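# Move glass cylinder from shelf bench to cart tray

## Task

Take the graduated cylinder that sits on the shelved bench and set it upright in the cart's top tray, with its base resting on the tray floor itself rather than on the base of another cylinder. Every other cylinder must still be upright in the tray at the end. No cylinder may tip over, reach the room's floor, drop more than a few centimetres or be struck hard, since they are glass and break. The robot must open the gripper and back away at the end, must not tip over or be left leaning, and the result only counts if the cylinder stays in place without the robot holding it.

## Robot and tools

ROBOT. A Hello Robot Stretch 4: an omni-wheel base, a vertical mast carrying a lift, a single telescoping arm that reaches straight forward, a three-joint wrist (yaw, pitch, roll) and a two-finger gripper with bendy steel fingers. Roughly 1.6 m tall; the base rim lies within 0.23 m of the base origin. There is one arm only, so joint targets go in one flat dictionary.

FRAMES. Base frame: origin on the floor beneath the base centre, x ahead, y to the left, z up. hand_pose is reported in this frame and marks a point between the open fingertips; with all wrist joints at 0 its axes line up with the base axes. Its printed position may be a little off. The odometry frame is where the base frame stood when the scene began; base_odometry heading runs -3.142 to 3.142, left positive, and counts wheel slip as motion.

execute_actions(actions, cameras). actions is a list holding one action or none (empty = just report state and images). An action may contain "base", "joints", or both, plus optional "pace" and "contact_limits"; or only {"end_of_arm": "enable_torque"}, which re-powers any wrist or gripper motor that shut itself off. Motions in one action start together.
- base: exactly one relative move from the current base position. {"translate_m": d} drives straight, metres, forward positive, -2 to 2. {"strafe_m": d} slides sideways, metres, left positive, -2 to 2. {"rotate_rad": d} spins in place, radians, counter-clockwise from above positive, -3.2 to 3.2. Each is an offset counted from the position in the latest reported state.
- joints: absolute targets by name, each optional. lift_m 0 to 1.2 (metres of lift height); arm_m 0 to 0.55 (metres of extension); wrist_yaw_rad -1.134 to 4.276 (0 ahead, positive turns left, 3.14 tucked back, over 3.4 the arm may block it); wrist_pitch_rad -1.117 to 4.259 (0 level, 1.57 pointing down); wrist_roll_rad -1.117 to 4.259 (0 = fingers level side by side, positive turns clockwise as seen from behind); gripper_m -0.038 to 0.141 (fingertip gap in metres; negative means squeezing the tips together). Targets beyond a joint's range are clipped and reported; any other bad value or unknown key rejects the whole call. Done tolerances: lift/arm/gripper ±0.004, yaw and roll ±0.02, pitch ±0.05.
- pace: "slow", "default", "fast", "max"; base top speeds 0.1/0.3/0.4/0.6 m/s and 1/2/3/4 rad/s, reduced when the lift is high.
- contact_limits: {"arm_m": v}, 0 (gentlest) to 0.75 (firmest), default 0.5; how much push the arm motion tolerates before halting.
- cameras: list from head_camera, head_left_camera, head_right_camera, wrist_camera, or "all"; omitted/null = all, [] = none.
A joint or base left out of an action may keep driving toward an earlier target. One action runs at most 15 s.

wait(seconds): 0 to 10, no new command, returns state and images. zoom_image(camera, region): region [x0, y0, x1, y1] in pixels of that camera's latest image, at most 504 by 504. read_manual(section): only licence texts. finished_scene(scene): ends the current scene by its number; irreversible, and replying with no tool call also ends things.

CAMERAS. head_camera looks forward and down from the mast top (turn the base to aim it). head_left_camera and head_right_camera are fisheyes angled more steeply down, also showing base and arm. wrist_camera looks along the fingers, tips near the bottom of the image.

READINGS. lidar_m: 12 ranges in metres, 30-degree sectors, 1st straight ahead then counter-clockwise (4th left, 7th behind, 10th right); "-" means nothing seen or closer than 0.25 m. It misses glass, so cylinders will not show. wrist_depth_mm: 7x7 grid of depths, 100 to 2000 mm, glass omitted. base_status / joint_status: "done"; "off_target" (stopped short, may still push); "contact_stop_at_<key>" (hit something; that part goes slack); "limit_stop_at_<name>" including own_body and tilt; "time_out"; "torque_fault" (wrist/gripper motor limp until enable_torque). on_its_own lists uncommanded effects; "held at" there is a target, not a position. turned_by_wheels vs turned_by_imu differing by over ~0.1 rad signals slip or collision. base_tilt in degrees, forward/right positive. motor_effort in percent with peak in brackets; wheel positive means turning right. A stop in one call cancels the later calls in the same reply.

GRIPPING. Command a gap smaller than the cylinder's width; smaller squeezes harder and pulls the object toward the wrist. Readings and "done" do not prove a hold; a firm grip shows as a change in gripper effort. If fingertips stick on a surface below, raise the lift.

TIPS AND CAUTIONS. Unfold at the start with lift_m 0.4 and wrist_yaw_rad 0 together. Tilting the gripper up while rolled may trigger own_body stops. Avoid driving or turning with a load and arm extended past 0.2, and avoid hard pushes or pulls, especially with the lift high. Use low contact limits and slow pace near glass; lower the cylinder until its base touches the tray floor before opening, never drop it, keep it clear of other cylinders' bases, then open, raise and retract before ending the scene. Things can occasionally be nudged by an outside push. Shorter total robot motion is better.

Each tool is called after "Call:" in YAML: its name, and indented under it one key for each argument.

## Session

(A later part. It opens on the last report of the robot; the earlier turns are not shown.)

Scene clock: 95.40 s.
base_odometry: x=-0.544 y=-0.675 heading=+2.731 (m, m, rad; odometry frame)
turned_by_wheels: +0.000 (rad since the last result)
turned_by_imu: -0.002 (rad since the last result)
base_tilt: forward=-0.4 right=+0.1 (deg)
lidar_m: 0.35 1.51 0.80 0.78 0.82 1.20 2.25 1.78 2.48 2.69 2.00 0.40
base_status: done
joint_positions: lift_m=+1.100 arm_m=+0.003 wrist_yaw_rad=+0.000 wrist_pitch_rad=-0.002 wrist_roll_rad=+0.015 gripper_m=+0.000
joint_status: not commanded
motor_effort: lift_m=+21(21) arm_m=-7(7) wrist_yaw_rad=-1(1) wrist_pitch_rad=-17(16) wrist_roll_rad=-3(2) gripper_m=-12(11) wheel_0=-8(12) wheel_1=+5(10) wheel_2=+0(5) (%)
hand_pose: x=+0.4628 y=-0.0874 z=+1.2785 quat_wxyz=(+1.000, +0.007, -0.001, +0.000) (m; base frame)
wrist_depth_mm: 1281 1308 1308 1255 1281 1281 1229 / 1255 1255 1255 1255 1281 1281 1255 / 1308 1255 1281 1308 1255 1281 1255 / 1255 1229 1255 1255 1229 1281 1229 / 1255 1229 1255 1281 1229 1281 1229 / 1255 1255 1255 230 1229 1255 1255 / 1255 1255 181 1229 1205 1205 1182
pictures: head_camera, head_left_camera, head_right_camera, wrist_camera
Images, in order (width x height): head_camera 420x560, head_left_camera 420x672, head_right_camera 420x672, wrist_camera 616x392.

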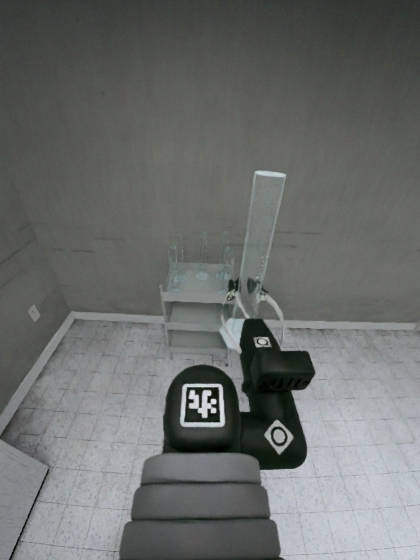

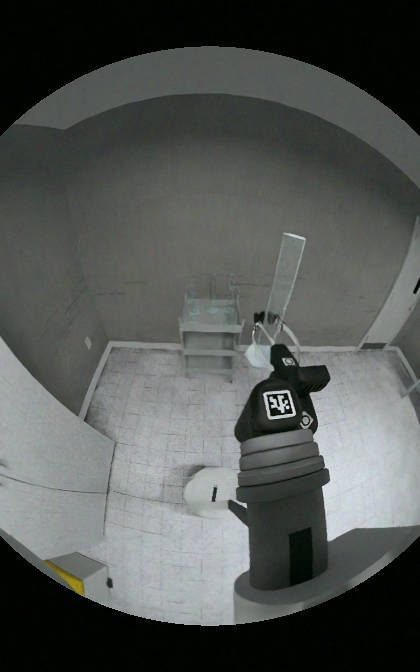

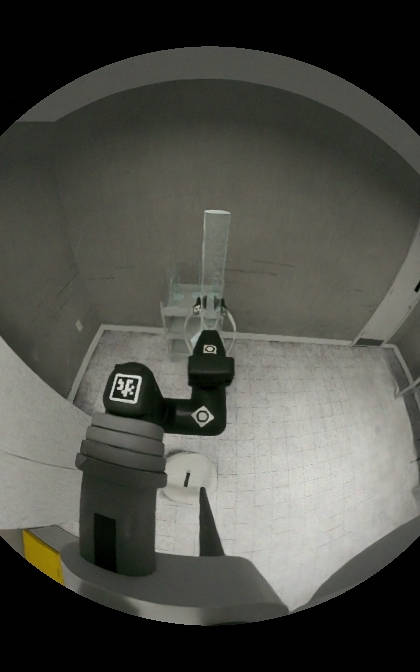

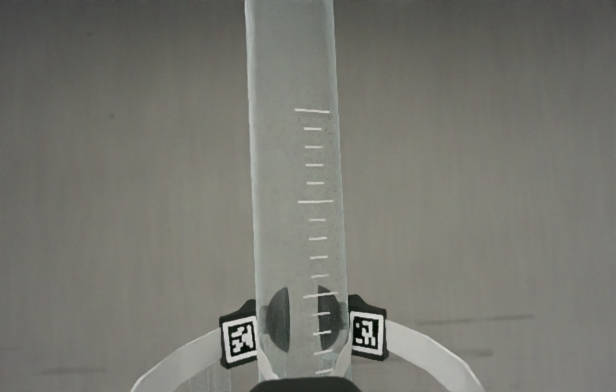

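Call:
execute_actions:
  actions:
    - {"base":{"translate_m":0.4},"joints":{"lift_m":1.2,"wrist_yaw_rad":-0.5},"pace":"slow"}
  cameras: ["head_camera","head_left_camera"]

Call:
zoom_image:
  camera: "head_camera"
  region: [110,200,300,400]

Scene clock: 104.90 s.
base_odometry: x=-0.910 y=-0.515 heading=+2.732 (m, m, rad; odometry frame)
turned_by_wheels: +0.001 (rad since the last result)
turned_by_imu: +0.000 (rad since the last result)
base_tilt: forward=-0.4 right=+0.1 (deg)
lidar_m: 0.61 0.68 1.26 0.78 0.79 1.14 2.67 2.19 2.77 2.68 1.46 0.33
base_status: done
joint_positions: lift_m=+1.199 arm_m=+0.003 wrist_yaw_rad=-0.500 wrist_pitch_rad=-0.002 wrist_roll_rad=+0.015 gripper_m=+0.000
joint_status: all done
motor_effort: lift_m=+22(21) arm_m=-7(7) wrist_yaw_rad=-1(7) wrist_pitch_rad=-16(15) wrist_roll_rad=-2(2) gripper_m=-12(12) wheel_0=+9(8) wheel_1=+4(7) wheel_2=-6(11) (%)
hand_pose: x=+0.3856 y=-0.2150 z=+1.3776 quat_wxyz=(+0.969, +0.007, -0.003, -0.247) (m; base frame)
wrist_depth_mm: 759 842 931 1042 1182 1397 1708 / 750 831 917 1042 1205 1397 1661 / 741 820 917 1025 1160 1397 1661 / 750 809 904 1025 1138 1366 1661 / 732 809 878 991 1138 1336 1537 / 723 798 866 231 1138 1336 1576 / 732 768 182 946 1060 1308 1537
pictures: head_camera, head_left_camera
Images, in order (width x height): head_camera 420x560, head_left_camera 420x672.

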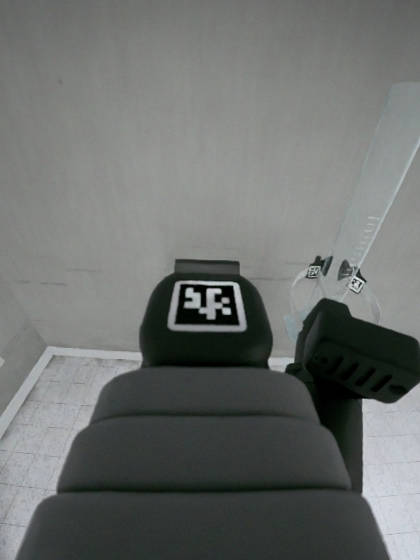

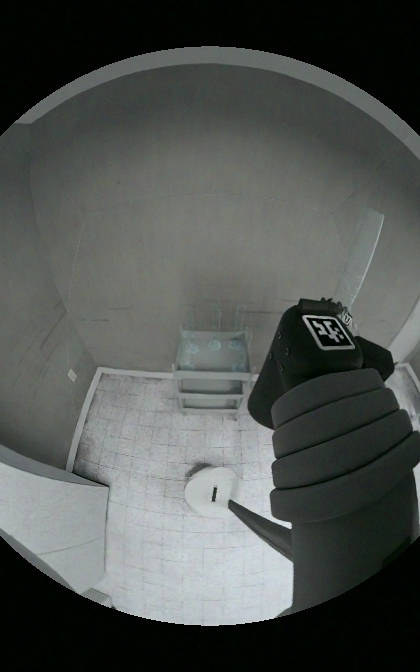

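Region (110, 200, 300, 400) of head_camera's 420x560 image, scaled by 2.520, with more detail than that image has; it fills the left 479 columns of this view, and the rest is white.

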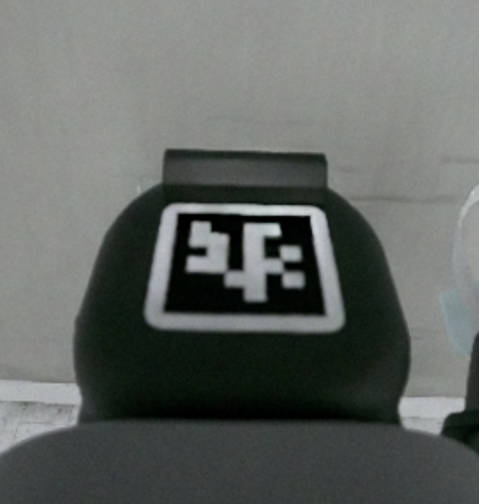

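Call:
zoom_image:
  camera: "head_left_camera"
  region: [150,290,270,420]

Region (150, 290, 270, 420) of head_left_camera's 420x672 image, scaled by 3.877, with more detail than that image has; it fills the left 465 columns of this view, and the rest is white.

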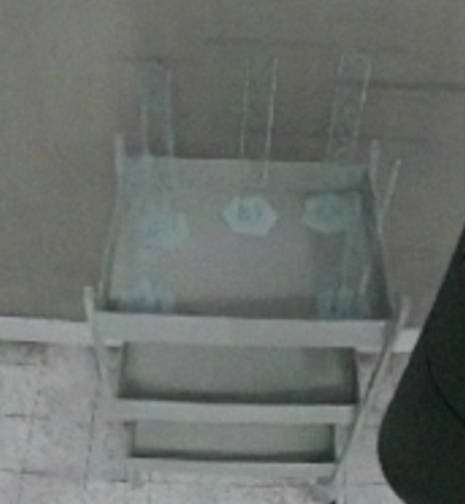

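Call:
execute_actions:
  actions:
    - {"base":{"strafe_m":0.155},"pace":"slow"}
  cameras: []

Call:
execute_actions:
  actions:
    - {"base":{"translate_m":-0.1},"joints":{"wrist_yaw_rad":0,"lift_m":1.05},"pace":"slow"}

Scene clock: 114.93 s.
base_odometry: x=-0.972 y=-0.657 heading=+2.731 (m, m, rad; odometry frame)
turned_by_wheels: +0.000 (rad since the last result)
turned_by_imu: -0.001 (rad since the last result)
base_tilt: forward=-0.4 right=+0.1 (deg)
lidar_m: 0.64 1.10 1.13 0.62 0.64 0.93 2.69 2.22 2.98 2.85 1.47 0.32
base_status: done
joint_positions: lift_m=+1.199 arm_m=+0.003 wrist_yaw_rad=-0.500 wrist_pitch_rad=-0.002 wrist_roll_rad=+0.015 gripper_m=+0.000
joint_status: not commanded
motor_effort: lift_m=+22(22) arm_m=-6(6) wrist_yaw_rad=-1(1) wrist_pitch_rad=-17(16) wrist_roll_rad=-3(2) gripper_m=-11(9) wheel_0=-8(11) wheel_1=+5(10) wheel_2=+0(5) (%)
hand_pose: x=+0.3855 y=-0.2150 z=+1.3776 quat_wxyz=(+0.969, +0.007, -0.003, -0.247) (m; base frame)
wrist_depth_mm: 759 831 904 1042 1182 1397 1756 / 750 820 904 1042 1205 1397 1661 / 741 820 917 1042 1205 1336 1708 / 759 809 917 1025 1205 1366 1661 / 732 820 904 1008 1160 1308 1661 / 741 809 854 230 1138 1308 1537 / 723 778 182 931 1060 1308 1576
pictures: none
No camera images: the call's "cameras" was empty. Leave "cameras" out to get every camera's image.

Scene clock: 117.20 s.
base_odometry: x=-0.881 y=-0.697 heading=+2.731 (m, m, rad; odometry frame)
turned_by_wheels: +0.000 (rad since the last result)
turned_by_imu: -0.001 (rad since the last result)
base_tilt: forward=-0.4 right=+0.1 (deg)
lidar_m: 0.37 1.22 1.13 0.61 0.67 0.94 2.56 2.11 2.91 2.86 1.59 0.42
base_status: done
joint_positions: lift_m=+1.050 arm_m=+0.003 wrist_yaw_rad=+0.000 wrist_pitch_rad=-0.002 wrist_roll_rad=+0.015 gripper_m=+0.000
joint_status: all done
motor_effort: lift_m=+15(23) arm_m=-7(6) wrist_yaw_rad=+1(4) wrist_pitch_rad=-15(16) wrist_roll_rad=-2(2) gripper_m=-10(9) wheel_0=-7(11) wheel_1=-4(8) wheel_2=+7(10) (%)
hand_pose: x=+0.4627 y=-0.0875 z=+1.2289 quat_wxyz=(+1.000, +0.007, -0.001, +0.000) (m; base frame)
wrist_depth_mm: 991 976 960 960 976 931 976 / 960 960 976 960 976 960 946 / 960 960 946 960 960 946 931 / 960 946 960 946 946 946 931 / 960 960 946 946 960 931 946 / 946 946 946 230 931 917 946 / 946 946 182 946 904 904 931
pictures: head_camera, head_left_camera, head_right_camera, wrist_camera
Images, in order (width x height): head_camera 420x560, head_left_camera 420x672, head_right_camera 420x672, wrist_camera 616x392.

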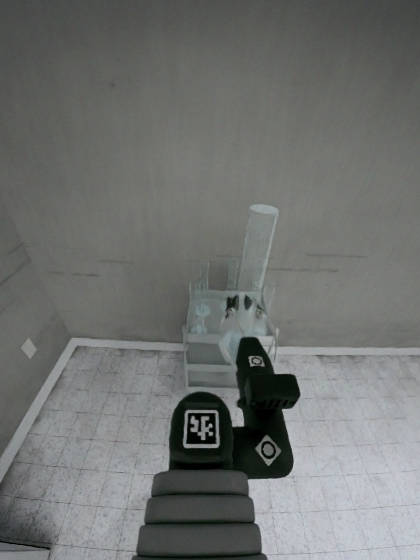

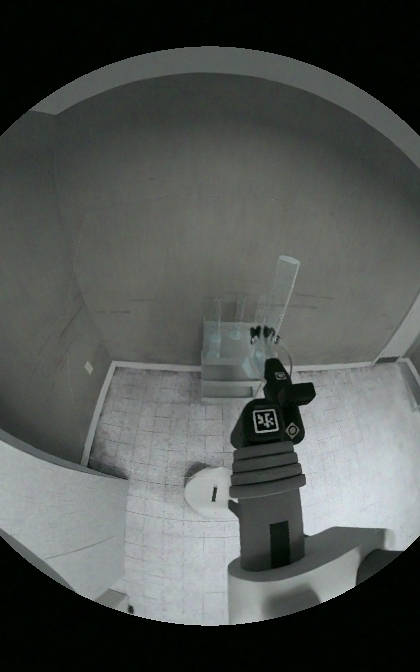

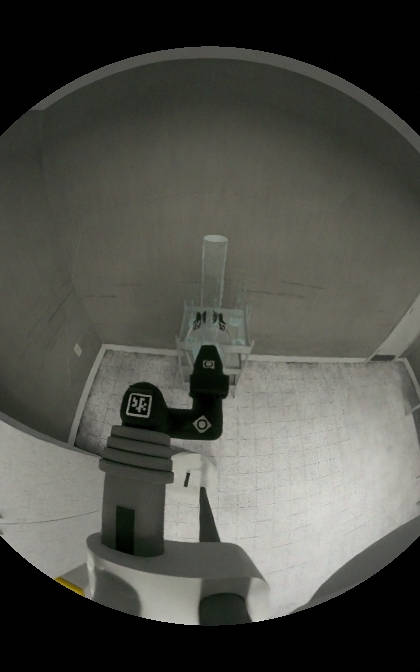

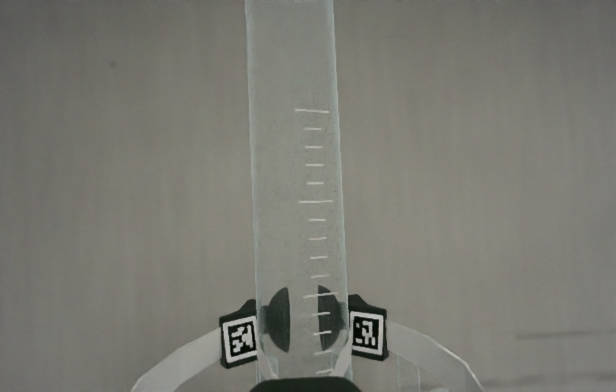

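Call:
execute_actions:
  actions:
    - {"joints":{"arm_m":0.3,"lift_m":0.95},"pace":"slow"}

Scene clock: 127.13 s.
base_odometry: x=-0.881 y=-0.697 heading=+2.731 (m, m, rad; odometry frame)
turned_by_wheels: +0.000 (rad since the last result)
turned_by_imu: -0.001 (rad since the last result)
base_tilt: forward=-0.4 right=+0.1 (deg)
lidar_m: 0.74 1.21 1.11 0.59 0.64 0.93 2.58 2.15 2.92 2.85 1.61 0.77
base_status: not commanded
joint_positions: lift_m=+0.950 arm_m=+0.299 wrist_yaw_rad=+0.000 wrist_pitch_rad=-0.002 wrist_roll_rad=+0.015 gripper_m=+0.000
joint_status: all done
motor_effort: lift_m=+15(14) arm_m=+7(7) wrist_yaw_rad=+0(1) wrist_pitch_rad=-15(16) wrist_roll_rad=-2(2) gripper_m=-10(10) wheel_0=-7(7) wheel_1=-4(4) wheel_2=+7(7) (%)
hand_pose: x=+0.7582 y=-0.0874 z=+1.1289 quat_wxyz=(+1.000, +0.007, -0.001, +0.000) (m; base frame)
wrist_depth_mm: 661 661 668 661 661 647 654 / 661 661 647 661 647 654 647 / 661 654 661 654 654 647 640 / 647 647 647 654 647 647 640 / 647 647 647 640 640 640 634 / 647 654 634 230 640 634 634 / 647 640 182 634 634 634 627
pictures: head_camera, head_left_camera, head_right_camera, wrist_camera
Images, in order (width x height): head_camera 420x560, head_left_camera 420x672, head_right_camera 420x672, wrist_camera 616x392.

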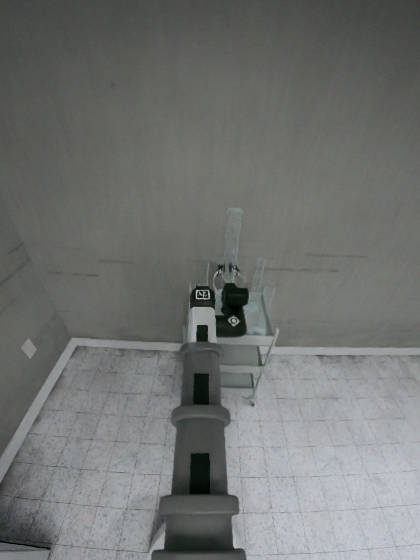

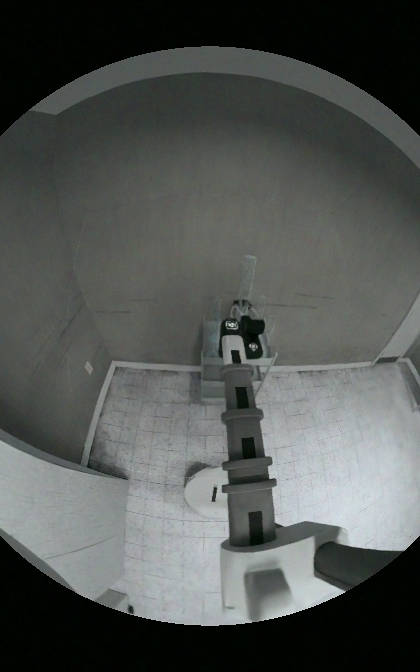

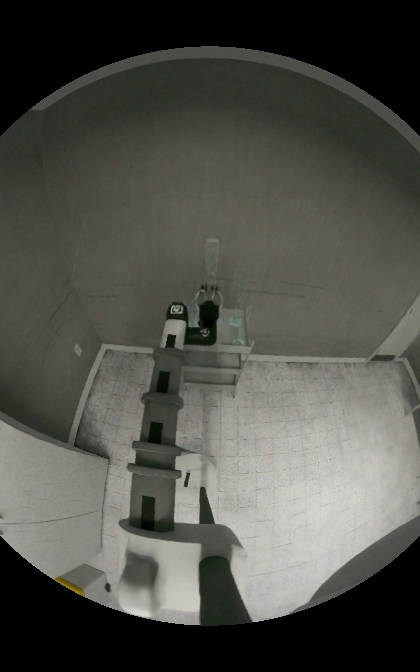

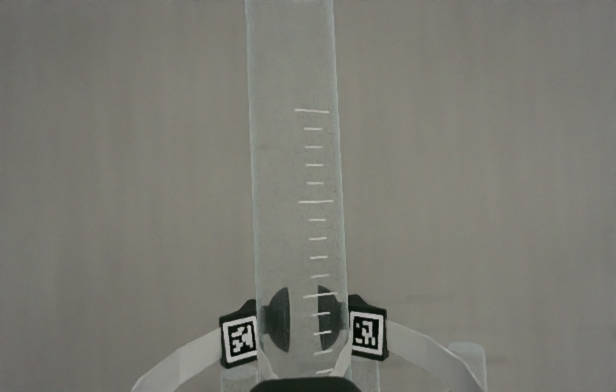

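Call:
execute_actions:
  actions:
    - {"joints":{"arm_m":0.35},"pace":"slow"}
  cameras: []

Call:
execute_actions:
  actions:
    - {"joints":{"lift_m":0.75},"pace":"slow"}

Call:
zoom_image:
  camera: "head_right_camera"
  region: [140,250,290,400]

Call:
zoom_image:
  camera: "head_camera"
  region: [150,220,320,400]

Scene clock: 139.90 s.
base_odometry: x=-0.881 y=-0.697 heading=+2.731 (m, m, rad; odometry frame)
turned_by_wheels: +0.000 (rad since the last result)
turned_by_imu: -0.001 (rad since the last result)
base_tilt: forward=-0.3 right=+0.2 (deg)
lidar_m: 0.69 1.22 1.13 0.60 0.66 0.92 2.58 2.14 2.90 2.85 1.60 0.77
base_status: not commanded
joint_positions: lift_m=+0.950 arm_m=+0.349 wrist_yaw_rad=+0.000 wrist_pitch_rad=-0.002 wrist_roll_rad=+0.015 gripper_m=+0.000
joint_status: all done
motor_effort: lift_m=+15(15) arm_m=+7(10) wrist_yaw_rad=-1(0) wrist_pitch_rad=-14(17) wrist_roll_rad=-2(2) gripper_m=-10(10) wheel_0=-8(7) wheel_1=-4(4) wheel_2=+7(7) (%)
hand_pose: x=+0.8082 y=-0.0874 z=+1.1289 quat_wxyz=(+1.000, +0.007, -0.001, +0.000) (m; base frame)
wrist_depth_mm: 615 615 609 609 603 609 603 / 615 615 603 603 603 603 597 / 609 609 603 597 591 597 591 / 597 609 597 597 597 585 591 / 603 603 597 591 585 591 591 / 603 591 591 230 585 585 580 / 597 591 182 585 585 580 580
pictures: none
No camera images: the call's "cameras" was empty. Leave "cameras" out to get every camera's image.

Scene clock: 142.27 s.
base_odometry: x=-0.881 y=-0.697 heading=+2.731 (m, m, rad; odometry frame)
turned_by_wheels: +0.000 (rad since the last result)
turned_by_imu: +0.000 (rad since the last result)
base_tilt: forward=-0.5 right=+0.1 (deg)
lidar_m: 0.73 1.21 1.12 0.61 0.65 0.93 2.56 2.13 2.89 2.85 1.60 0.76
base_status: not commanded
joint_positions: lift_m=+0.750 arm_m=+0.349 wrist_yaw_rad=+0.000 wrist_pitch_rad=-0.002 wrist_roll_rad=+0.015 gripper_m=+0.000
joint_status: all done
motor_effort: lift_m=+15(17) arm_m=+7(7) wrist_yaw_rad=-1(0) wrist_pitch_rad=-15(15) wrist_roll_rad=-2(3) gripper_m=-9(11) wheel_0=-7(7) wheel_1=-4(4) wheel_2=+7(7) (%)
hand_pose: x=+0.8082 y=-0.0874 z=+0.9289 quat_wxyz=(+1.000, +0.007, -0.001, +0.000) (m; base frame)
wrist_depth_mm: 621 609 609 609 603 597 609 / 609 609 609 603 603 597 603 / 615 609 603 597 591 591 597 / 609 597 609 597 603 597 591 / 591 591 603 585 591 591 591 / 597 591 591 229 585 580 585 / 597 591 182 585 580 591 580
pictures: head_camera, head_left_camera, head_right_camera, wrist_camera
Images, in order (width x height): head_camera 420x560, head_left_camera 420x672, head_right_camera 420x672, wrist_camera 616x392.

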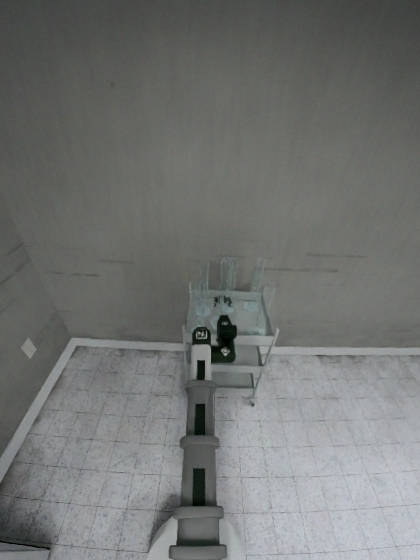

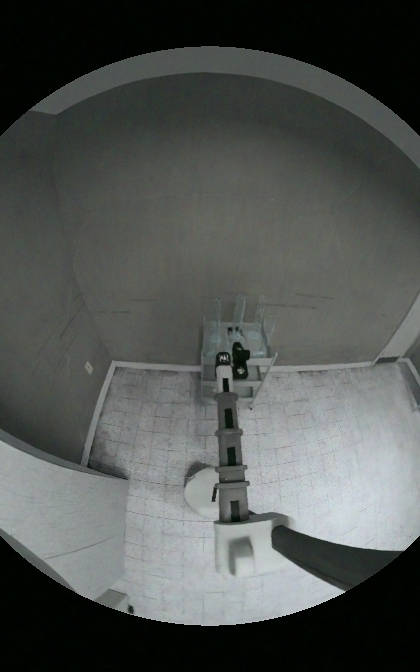

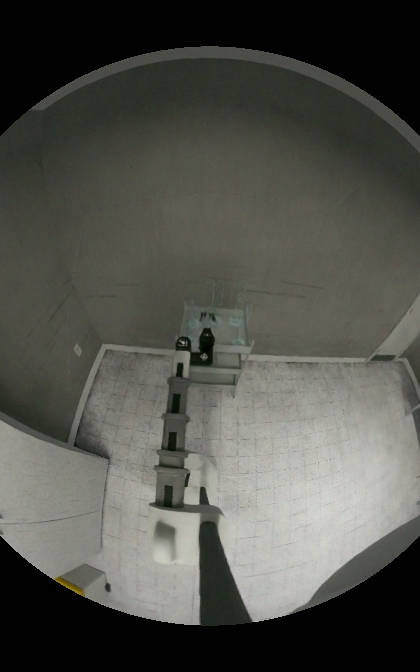

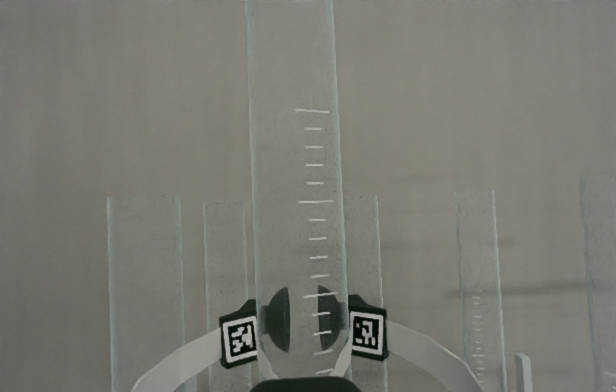

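Region (140, 250, 290, 400) of head_right_camera's 420x672 image, scaled by 3.360, with more detail than that image has.

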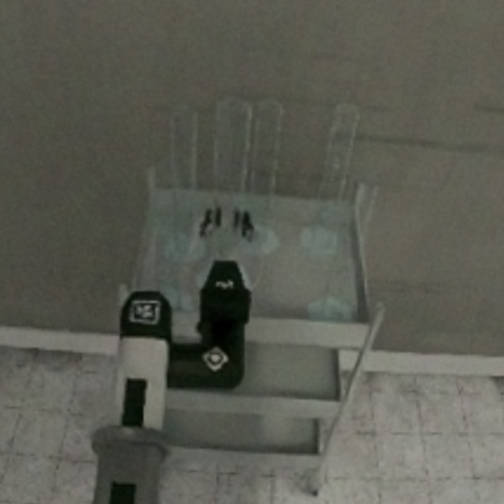

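Region (150, 220, 320, 400) of head_camera's 420x560 image, scaled by 2.800, with more detail than that image has.

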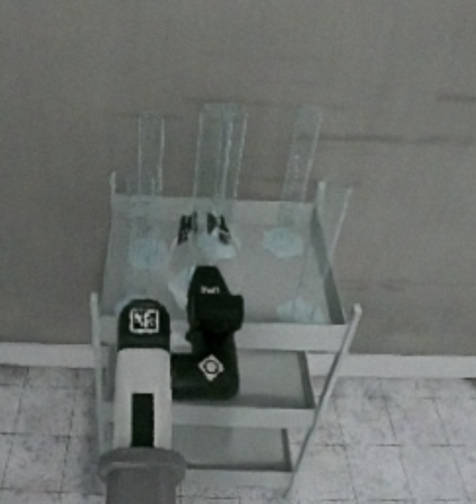

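Call:
execute_actions:
  actions:
    - {"base":{"strafe_m":-0.045},"joints":{"lift_m":0.77},"pace":"slow"}
  cameras: []

Call:
execute_actions:
  actions:
    - {"joints":{"arm_m":0.39},"pace":"slow"}
  cameras: []

Call:
execute_actions:
  actions:
    - {"joints":{"lift_m":0.68},"pace":"slow"}
  cameras: ["head_camera","wrist_camera"]

Call:
zoom_image:
  camera: "head_camera"
  region: [150,220,320,400]

Scene clock: 151.10 s.
base_odometry: x=-0.863 y=-0.656 heading=+2.731 (m, m, rad; odometry frame)
turned_by_wheels: +0.000 (rad since the last result)
turned_by_imu: +0.000 (rad since the last result)
base_tilt: forward=-0.4 right=+0.2 (deg)
lidar_m: 0.73 1.21 1.18 0.65 0.69 1.00 2.59 2.11 2.90 2.81 1.61 0.76
base_status: done
joint_positions: lift_m=+0.770 arm_m=+0.349 wrist_yaw_rad=+0.000 wrist_pitch_rad=-0.002 wrist_roll_rad=+0.015 gripper_m=+0.000
joint_status: all done
motor_effort: lift_m=+22(25) arm_m=+7(7) wrist_yaw_rad=-1(1) wrist_pitch_rad=-15(14) wrist_roll_rad=-3(0) gripper_m=-11(11) wheel_0=+8(13) wheel_1=-3(10) wheel_2=+0(5) (%)
hand_pose: x=+0.8082 y=-0.0874 z=+0.9484 quat_wxyz=(+1.000, +0.007, -0.001, +0.000) (m; base frame)
wrist_depth_mm: 615 609 615 609 603 603 597 / 603 609 603 603 603 597 597 / 609 597 603 603 597 591 597 / 603 597 597 597 597 591 591 / 597 597 585 591 597 591 585 / 597 585 591 230 580 580 580 / 597 591 181 585 580 585 580
pictures: none
No camera images: the call's "cameras" was empty. Leave "cameras" out to get every camera's image.

Scene clock: 152.63 s.
base_odometry: x=-0.863 y=-0.656 heading=+2.731 (m, m, rad; odometry frame)
turned_by_wheels: +0.000 (rad since the last result)
turned_by_imu: +0.000 (rad since the last result)
base_tilt: forward=-0.4 right=+0.2 (deg)
lidar_m: 0.73 1.21 1.17 0.64 0.69 0.99 2.57 2.12 2.91 2.81 1.59 0.76
base_status: not commanded
joint_positions: lift_m=+0.770 arm_m=+0.389 wrist_yaw_rad=+0.000 wrist_pitch_rad=-0.002 wrist_roll_rad=+0.015 gripper_m=+0.000
joint_status: all done
motor_effort: lift_m=+22(22) arm_m=+7(7) wrist_yaw_rad=-1(1) wrist_pitch_rad=-14(17) wrist_roll_rad=-2(2) gripper_m=-9(8) wheel_0=+8(8) wheel_1=-4(4) wheel_2=+0(0) (%)
hand_pose: x=+0.8482 y=-0.0874 z=+0.9484 quat_wxyz=(+1.000, +0.007, -0.001, +0.000) (m; base frame)
wrist_depth_mm: 569 569 564 569 559 559 559 / 569 569 564 564 559 554 554 / 564 559 564 554 559 554 554 / 559 559 559 559 554 549 549 / 559 559 554 549 559 554 549 / 559 554 559 230 549 549 544 / 554 554 182 544 544 539 539
pictures: none
No camera images: the call's "cameras" was empty. Leave "cameras" out to get every camera's image.

Scene clock: 154.27 s.
base_odometry: x=-0.863 y=-0.656 heading=+2.731 (m, m, rad; odometry frame)
turned_by_wheels: +0.000 (rad since the last result)
turned_by_imu: +0.000 (rad since the last result)
base_tilt: forward=-0.3 right=+0.1 (deg)
lidar_m: 0.73 1.22 1.17 0.66 0.70 0.94 2.58 2.13 2.91 2.81 1.60 0.76
base_status: not commanded
joint_positions: lift_m=+0.680 arm_m=+0.389 wrist_yaw_rad=+0.000 wrist_pitch_rad=-0.002 wrist_roll_rad=+0.015 gripper_m=+0.000
joint_status: all done
motor_effort: lift_m=+15(19) arm_m=+7(7) wrist_yaw_rad=+0(1) wrist_pitch_rad=-16(15) wrist_roll_rad=-1(1) gripper_m=-9(9) wheel_0=+8(7) wheel_1=-3(3) wheel_2=+0(0) (%)
hand_pose: x=+0.8482 y=-0.0874 z=+0.8589 quat_wxyz=(+1.000, +0.007, -0.001, +0.000) (m; base frame)
wrist_depth_mm: 569 569 569 564 574 564 564 / 574 569 569 554 564 559 559 / 569 559 559 559 554 554 559 / 559 559 559 554 549 559 554 / 559 559 549 549 554 549 554 / 554 554 554 231 554 549 544 / 549 549 182 462 455 459 544
pictures: head_camera, wrist_camera
Images, in order (width x height): head_camera 420x560, wrist_camera 616x392.

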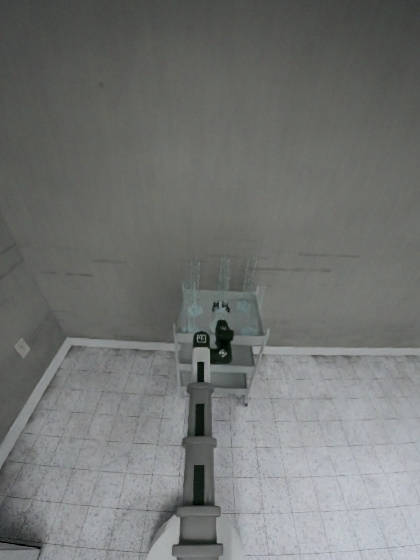

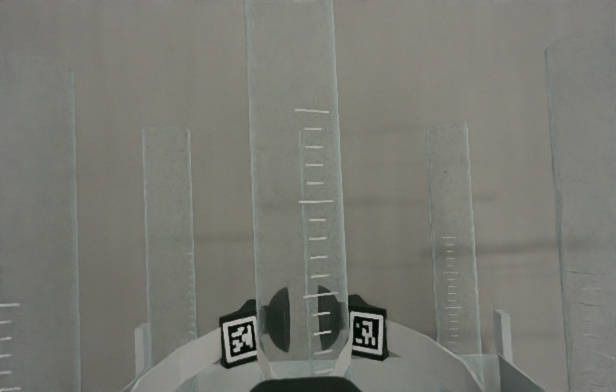

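Region (150, 220, 320, 400) of head_camera's 420x560 image, scaled by 2.800, with more detail than that image has.

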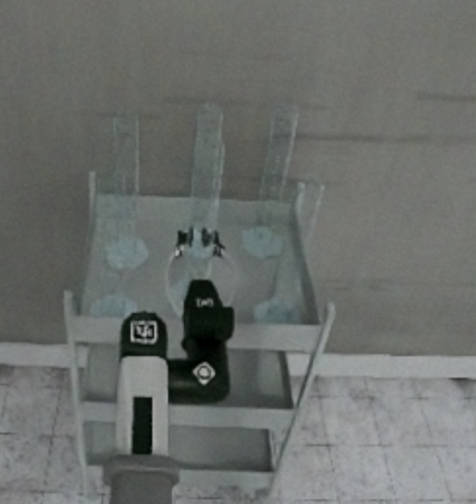

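Call:
execute_actions:
  actions:
    - {"joints":{"lift_m":0.645},"pace":"slow"}
  cameras: ["wrist_camera"]

Call:
execute_actions:
  actions:
    - {"joints":{"lift_m":0.63},"pace":"slow"}
  cameras: ["wrist_camera"]

Scene clock: 158.50 s.
base_odometry: x=-0.863 y=-0.656 heading=+2.731 (m, m, rad; odometry frame)
turned_by_wheels: +0.000 (rad since the last result)
turned_by_imu: -0.001 (rad since the last result)
base_tilt: forward=-0.3 right=+0.2 (deg)
lidar_m: 0.73 1.18 1.17 0.67 0.69 0.99 2.58 2.11 2.92 2.77 1.64 0.76
base_status: not commanded
joint_positions: lift_m=+0.646 arm_m=+0.389 wrist_yaw_rad=+0.002 wrist_pitch_rad=-0.022 wrist_roll_rad=+0.015 gripper_m=+0.000
joint_status: all done
on_its_own: wrist_pitch_rad is at rest, and its effort (+42) is outside its rest range (-23 to +23)
motor_effort: lift_m=+9(13) arm_m=+4(7) wrist_yaw_rad=-6(6) wrist_pitch_rad=+42(44) wrist_roll_rad=-2(2) gripper_m=-12(13) wheel_0=+7(7) wheel_1=-3(4) wheel_2=+0(0) (%)
hand_pose: x=+0.8487 y=-0.0869 z=+0.8302 quat_wxyz=(+1.000, +0.007, -0.011, +0.001) (m; base frame)
wrist_depth_mm: 585 574 585 569 574 569 569 / 574 574 574 569 564 569 559 / 564 569 569 564 559 564 554 / 564 554 564 559 554 554 549 / 559 554 559 554 544 549 549 / 559 554 554 234 539 544 539 / 544 544 185 459 455 442 530
pictures: wrist_camera
Images, in order (width x height): wrist_camera 616x392.

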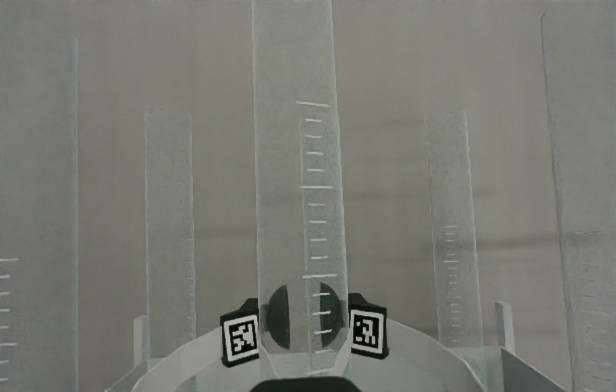

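Scene clock: 159.37 s.
base_odometry: x=-0.863 y=-0.656 heading=+2.731 (m, m, rad; odometry frame)
turned_by_wheels: +0.000 (rad since the last result)
turned_by_imu: +0.000 (rad since the last result)
base_tilt: forward=-0.4 right=+0.2 (deg)
lidar_m: 0.73 1.21 1.16 0.66 0.68 0.99 2.58 2.12 2.92 2.79 1.57 0.77
base_status: not commanded
joint_positions: lift_m=+0.631 arm_m=+0.389 wrist_yaw_rad=+0.002 wrist_pitch_rad=-0.017 wrist_roll_rad=+0.015 gripper_m=+0.000
joint_status: all done
on_its_own: wrist_pitch_rad is at rest, and its effort (+29) is outside its rest range (-23 to +23)
motor_effort: lift_m=+10(10) arm_m=+4(4) wrist_yaw_rad=-8(8) wrist_pitch_rad=+29(46) wrist_roll_rad=-2(1) gripper_m=-12(13) wheel_0=+6(7) wheel_1=-3(3) wheel_2=+0(0) (%)
hand_pose: x=+0.8488 y=-0.0867 z=+0.8137 quat_wxyz=(+1.000, +0.007, -0.008, +0.001) (m; base frame)
wrist_depth_mm: 580 580 580 569 554 569 564 / 574 574 569 569 559 564 564 / 569 569 559 559 554 559 554 / 564 564 559 549 554 549 549 / 564 554 559 549 549 549 544 / 554 549 549 232 549 544 539 / 549 455 183 459 455 439 530
pictures: wrist_camera
Images, in order (width x height): wrist_camera 616x392.

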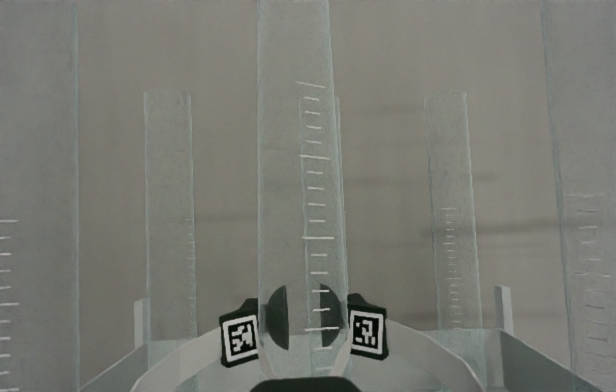

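Call:
execute_actions:
  actions:
    - {"joints":{"lift_m":0.65},"pace":"slow"}

Call:
zoom_image:
  camera: "head_right_camera"
  region: [160,270,270,380]

Call:
zoom_image:
  camera: "head_camera"
  region: [160,240,290,370]

Scene clock: 165.10 s.
base_odometry: x=-0.863 y=-0.656 heading=+2.731 (m, m, rad; odometry frame)
turned_by_wheels: +0.000 (rad since the last result)
turned_by_imu: -0.001 (rad since the last result)
base_tilt: forward=-0.3 right=+0.2 (deg)
lidar_m: 0.73 1.20 1.18 0.65 0.70 0.98 2.58 2.10 2.90 2.80 1.57 0.76
base_status: not commanded
joint_positions: lift_m=+0.650 arm_m=+0.389 wrist_yaw_rad=+0.000 wrist_pitch_rad=-0.002 wrist_roll_rad=+0.015 gripper_m=+0.000
joint_status: all done
motor_effort: lift_m=+22(23) arm_m=+4(4) wrist_yaw_rad=-2(7) wrist_pitch_rad=-16(28) wrist_roll_rad=-2(2) gripper_m=-9(14) wheel_0=+6(7) wheel_1=-3(3) wheel_2=+0(0) (%)
hand_pose: x=+0.8487 y=-0.0873 z=+0.8285 quat_wxyz=(+1.000, +0.007, -0.001, +0.000) (m; base frame)
wrist_depth_mm: 569 569 564 564 559 559 559 / 564 564 559 564 559 554 554 / 559 564 554 559 559 549 549 / 559 559 559 549 549 554 549 / 554 559 554 544 549 539 549 / 549 554 554 233 544 544 544 / 549 455 182 459 459 436 544
pictures: head_camera, head_left_camera, head_right_camera, wrist_camera
Images, in order (width x height): head_camera 420x560, head_left_camera 420x672, head_right_camera 420x672, wrist_camera 616x392.

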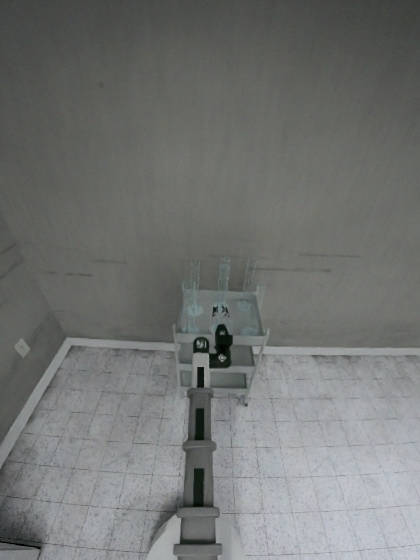

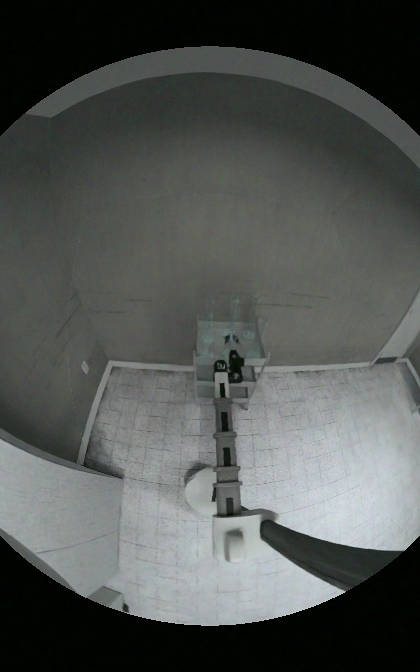

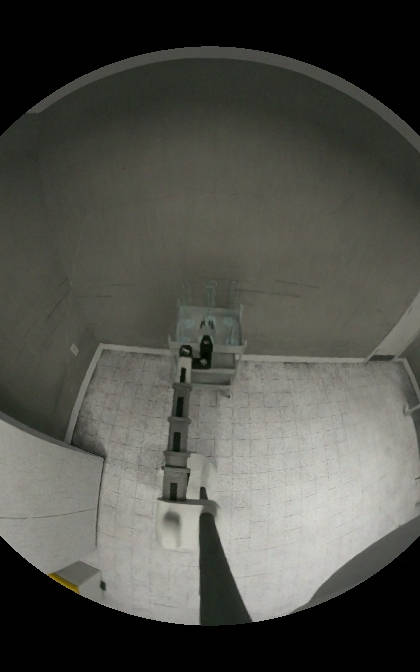

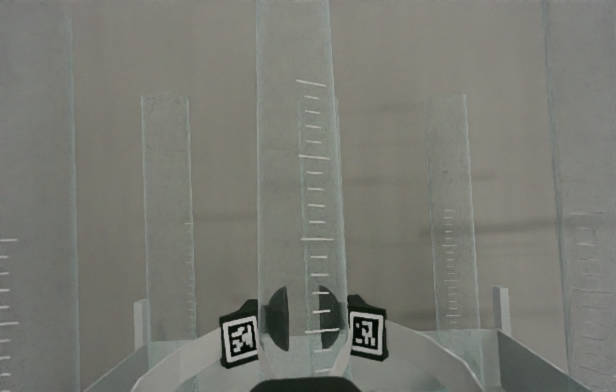

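Region (160, 270, 270, 380) of head_right_camera's 420x672 image, scaled by 4.582, with more detail than that image has.

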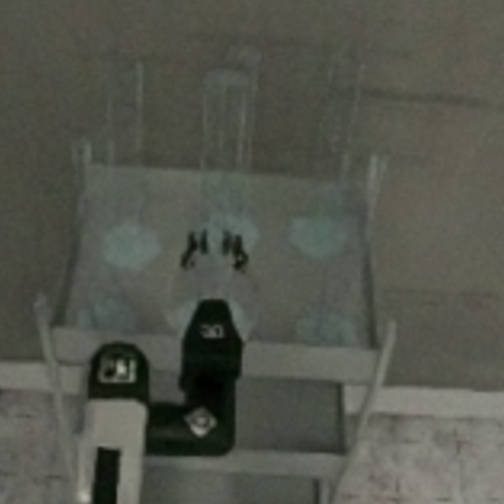

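Region (160, 240, 290, 370) of head_camera's 420x560 image, scaled by 3.877, with more detail than that image has.

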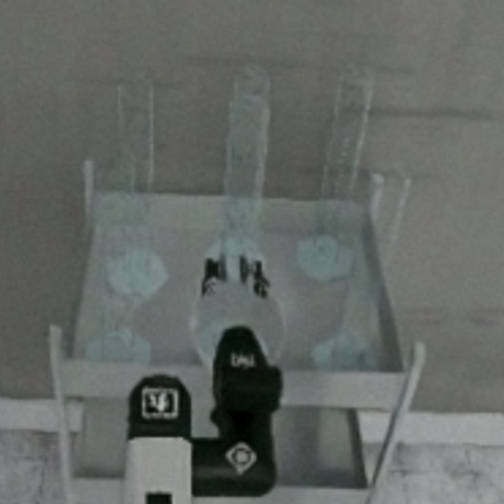

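Call:
execute_actions:
  actions:
    - {"joints":{"lift_m":0.69},"pace":"slow"}
  cameras: ["wrist_camera"]

Call:
execute_actions:
  actions:
    - {"joints":{"arm_m":0.445},"pace":"slow"}
  cameras: ["wrist_camera","head_camera"]

Call:
zoom_image:
  camera: "head_camera"
  region: [160,240,290,370]

Scene clock: 174.63 s.
base_odometry: x=-0.863 y=-0.656 heading=+2.731 (m, m, rad; odometry frame)
turned_by_wheels: +0.000 (rad since the last result)
turned_by_imu: -0.001 (rad since the last result)
base_tilt: forward=-0.4 right=+0.1 (deg)
lidar_m: 0.73 1.22 1.18 0.65 0.69 0.98 2.57 2.12 2.91 2.79 1.60 0.75
base_status: not commanded
joint_positions: lift_m=+0.690 arm_m=+0.389 wrist_yaw_rad=+0.000 wrist_pitch_rad=-0.002 wrist_roll_rad=+0.015 gripper_m=+0.000
joint_status: all done
motor_effort: lift_m=+22(24) arm_m=+4(4) wrist_yaw_rad=-2(1) wrist_pitch_rad=-15(13) wrist_roll_rad=-2(2) gripper_m=-13(10) wheel_0=+7(7) wheel_1=-4(4) wheel_2=+0(0) (%)
hand_pose: x=+0.8487 y=-0.0873 z=+0.8684 quat_wxyz=(+1.000, +0.007, -0.001, +0.000) (m; base frame)
wrist_depth_mm: 564 569 564 564 564 559 559 / 574 564 564 564 559 559 554 / 564 564 564 564 559 554 554 / 564 564 564 554 549 544 554 / 559 559 549 559 554 554 549 / 554 554 554 233 549 544 544 / 554 549 183 459 459 455 539
pictures: wrist_camera
Images, in order (width x height): wrist_camera 616x392.

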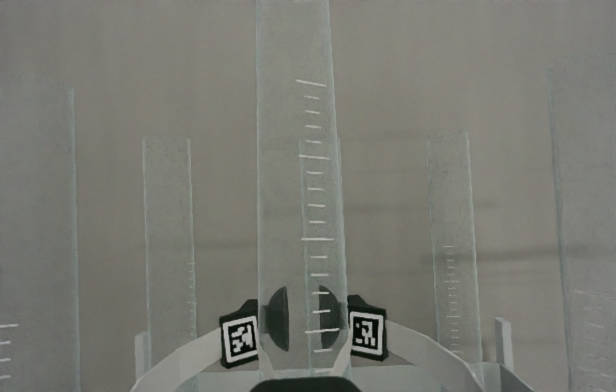

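Scene clock: 176.40 s.
base_odometry: x=-0.863 y=-0.656 heading=+2.731 (m, m, rad; odometry frame)
turned_by_wheels: +0.000 (rad since the last result)
turned_by_imu: +0.000 (rad since the last result)
base_tilt: forward=-0.4 right=+0.1 (deg)
lidar_m: 0.72 1.21 1.16 0.66 0.71 1.00 2.56 2.11 2.93 2.79 1.60 0.77
base_status: not commanded
joint_positions: lift_m=+0.690 arm_m=+0.444 wrist_yaw_rad=+0.000 wrist_pitch_rad=-0.002 wrist_roll_rad=+0.015 gripper_m=+0.000
joint_status: all done
motor_effort: lift_m=+22(22) arm_m=+7(7) wrist_yaw_rad=-1(1) wrist_pitch_rad=-15(16) wrist_roll_rad=-3(1) gripper_m=-12(12) wheel_0=+7(7) wheel_1=-4(4) wheel_2=+0(0) (%)
hand_pose: x=+0.9032 y=-0.0874 z=+0.8684 quat_wxyz=(+1.000, +0.007, -0.001, +0.000) (m; base frame)
wrist_depth_mm: 517 517 508 508 504 504 500 / 512 508 508 500 500 504 500 / 508 508 508 504 500 500 500 / 500 504 500 496 496 500 492 / 504 504 500 500 500 492 492 / 500 496 496 234 500 492 488 / 500 496 183 488 402 484 488
pictures: head_camera, wrist_camera
Images, in order (width x height): head_camera 420x560, wrist_camera 616x392.

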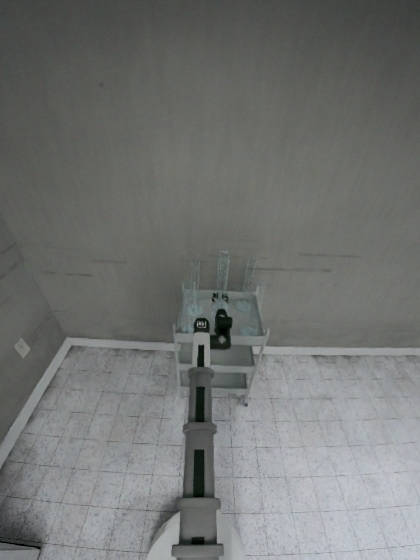

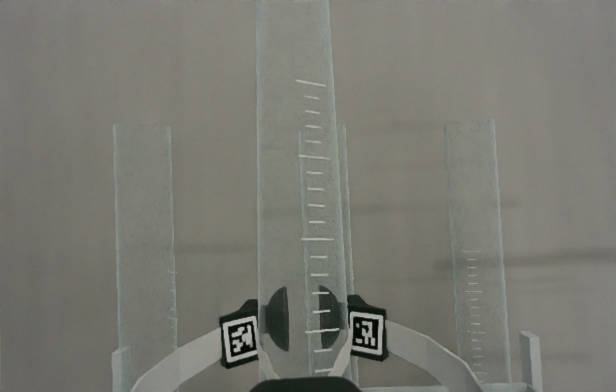

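Region (160, 240, 290, 370) of head_camera's 420x560 image, scaled by 3.877, with more detail than that image has.

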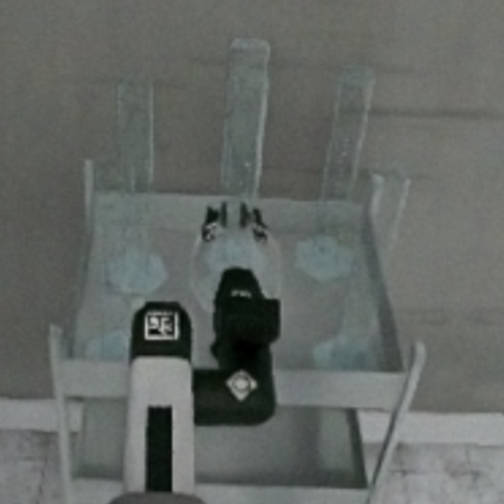

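Call:
execute_actions:
  actions:
    - {"joints":{"wrist_pitch_rad":-0.19,"arm_m":0.435},"pace":"slow"}

Call:
zoom_image:
  camera: "head_camera"
  region: [160,240,290,370]

Scene clock: 182.80 s.
base_odometry: x=-0.863 y=-0.656 heading=+2.731 (m, m, rad; odometry frame)
turned_by_wheels: +0.000 (rad since the last result)
turned_by_imu: -0.001 (rad since the last result)
base_tilt: forward=-0.3 right=+0.1 (deg)
lidar_m: 0.74 1.22 1.15 0.64 0.68 1.00 2.57 2.12 2.90 2.80 1.61 0.75
base_status: not commanded
joint_positions: lift_m=+0.690 arm_m=+0.436 wrist_yaw_rad=+0.000 wrist_pitch_rad=-0.185 wrist_roll_rad=+0.015 gripper_m=+0.000
joint_status: all done
motor_effort: lift_m=+22(22) arm_m=-7(4) wrist_yaw_rad=-1(2) wrist_pitch_rad=-16(20) wrist_roll_rad=-2(2) gripper_m=-11(12) wheel_0=+6(6) wheel_1=-4(4) wheel_2=+0(0) (%)
hand_pose: x=+0.8907 y=-0.0874 z=+0.9210 quat_wxyz=(+0.996, +0.007, -0.092, +0.001) (m; base frame)
wrist_depth_mm: 603 597 591 591 580 585 585 / 585 580 569 569 569 564 559 / 564 554 554 554 554 544 544 / 535 539 535 539 525 525 521 / 521 521 517 517 512 512 500 / 504 508 504 231 500 488 492 / 492 484 184 480 477 480 473
pictures: head_camera, head_left_camera, head_right_camera, wrist_camera
Images, in order (width x height): head_camera 420x560, head_left_camera 420x672, head_right_camera 420x672, wrist_camera 616x392.

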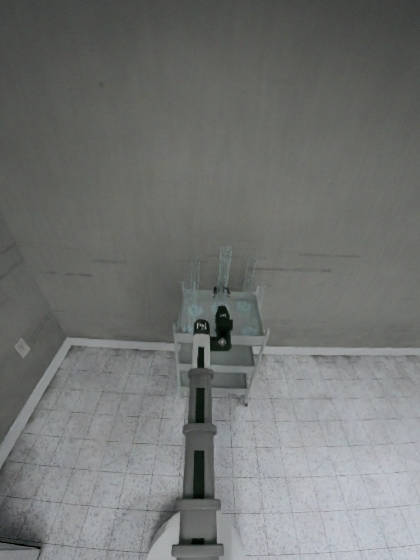

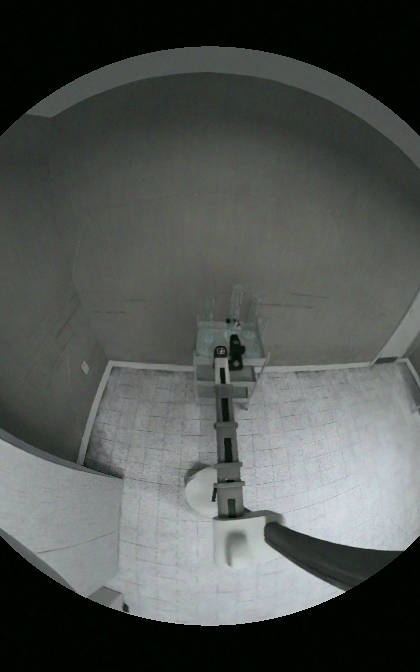

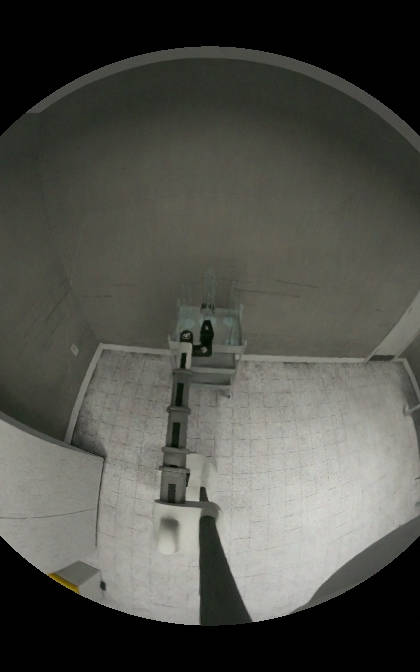

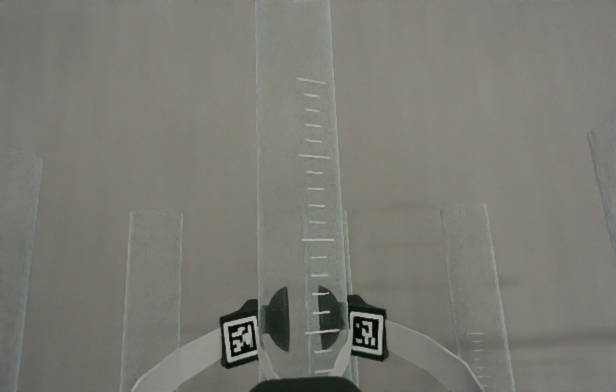

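Region (160, 240, 290, 370) of head_camera's 420x560 image, scaled by 3.877, with more detail than that image has.

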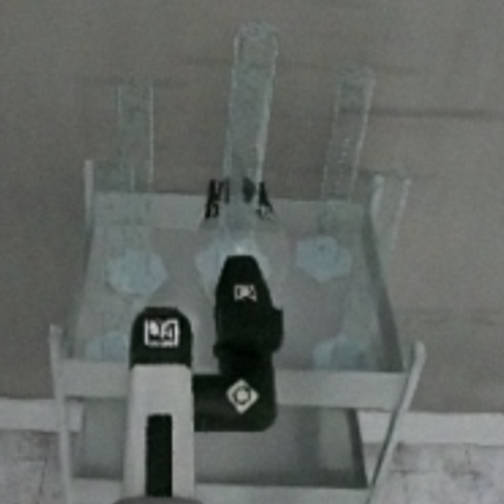

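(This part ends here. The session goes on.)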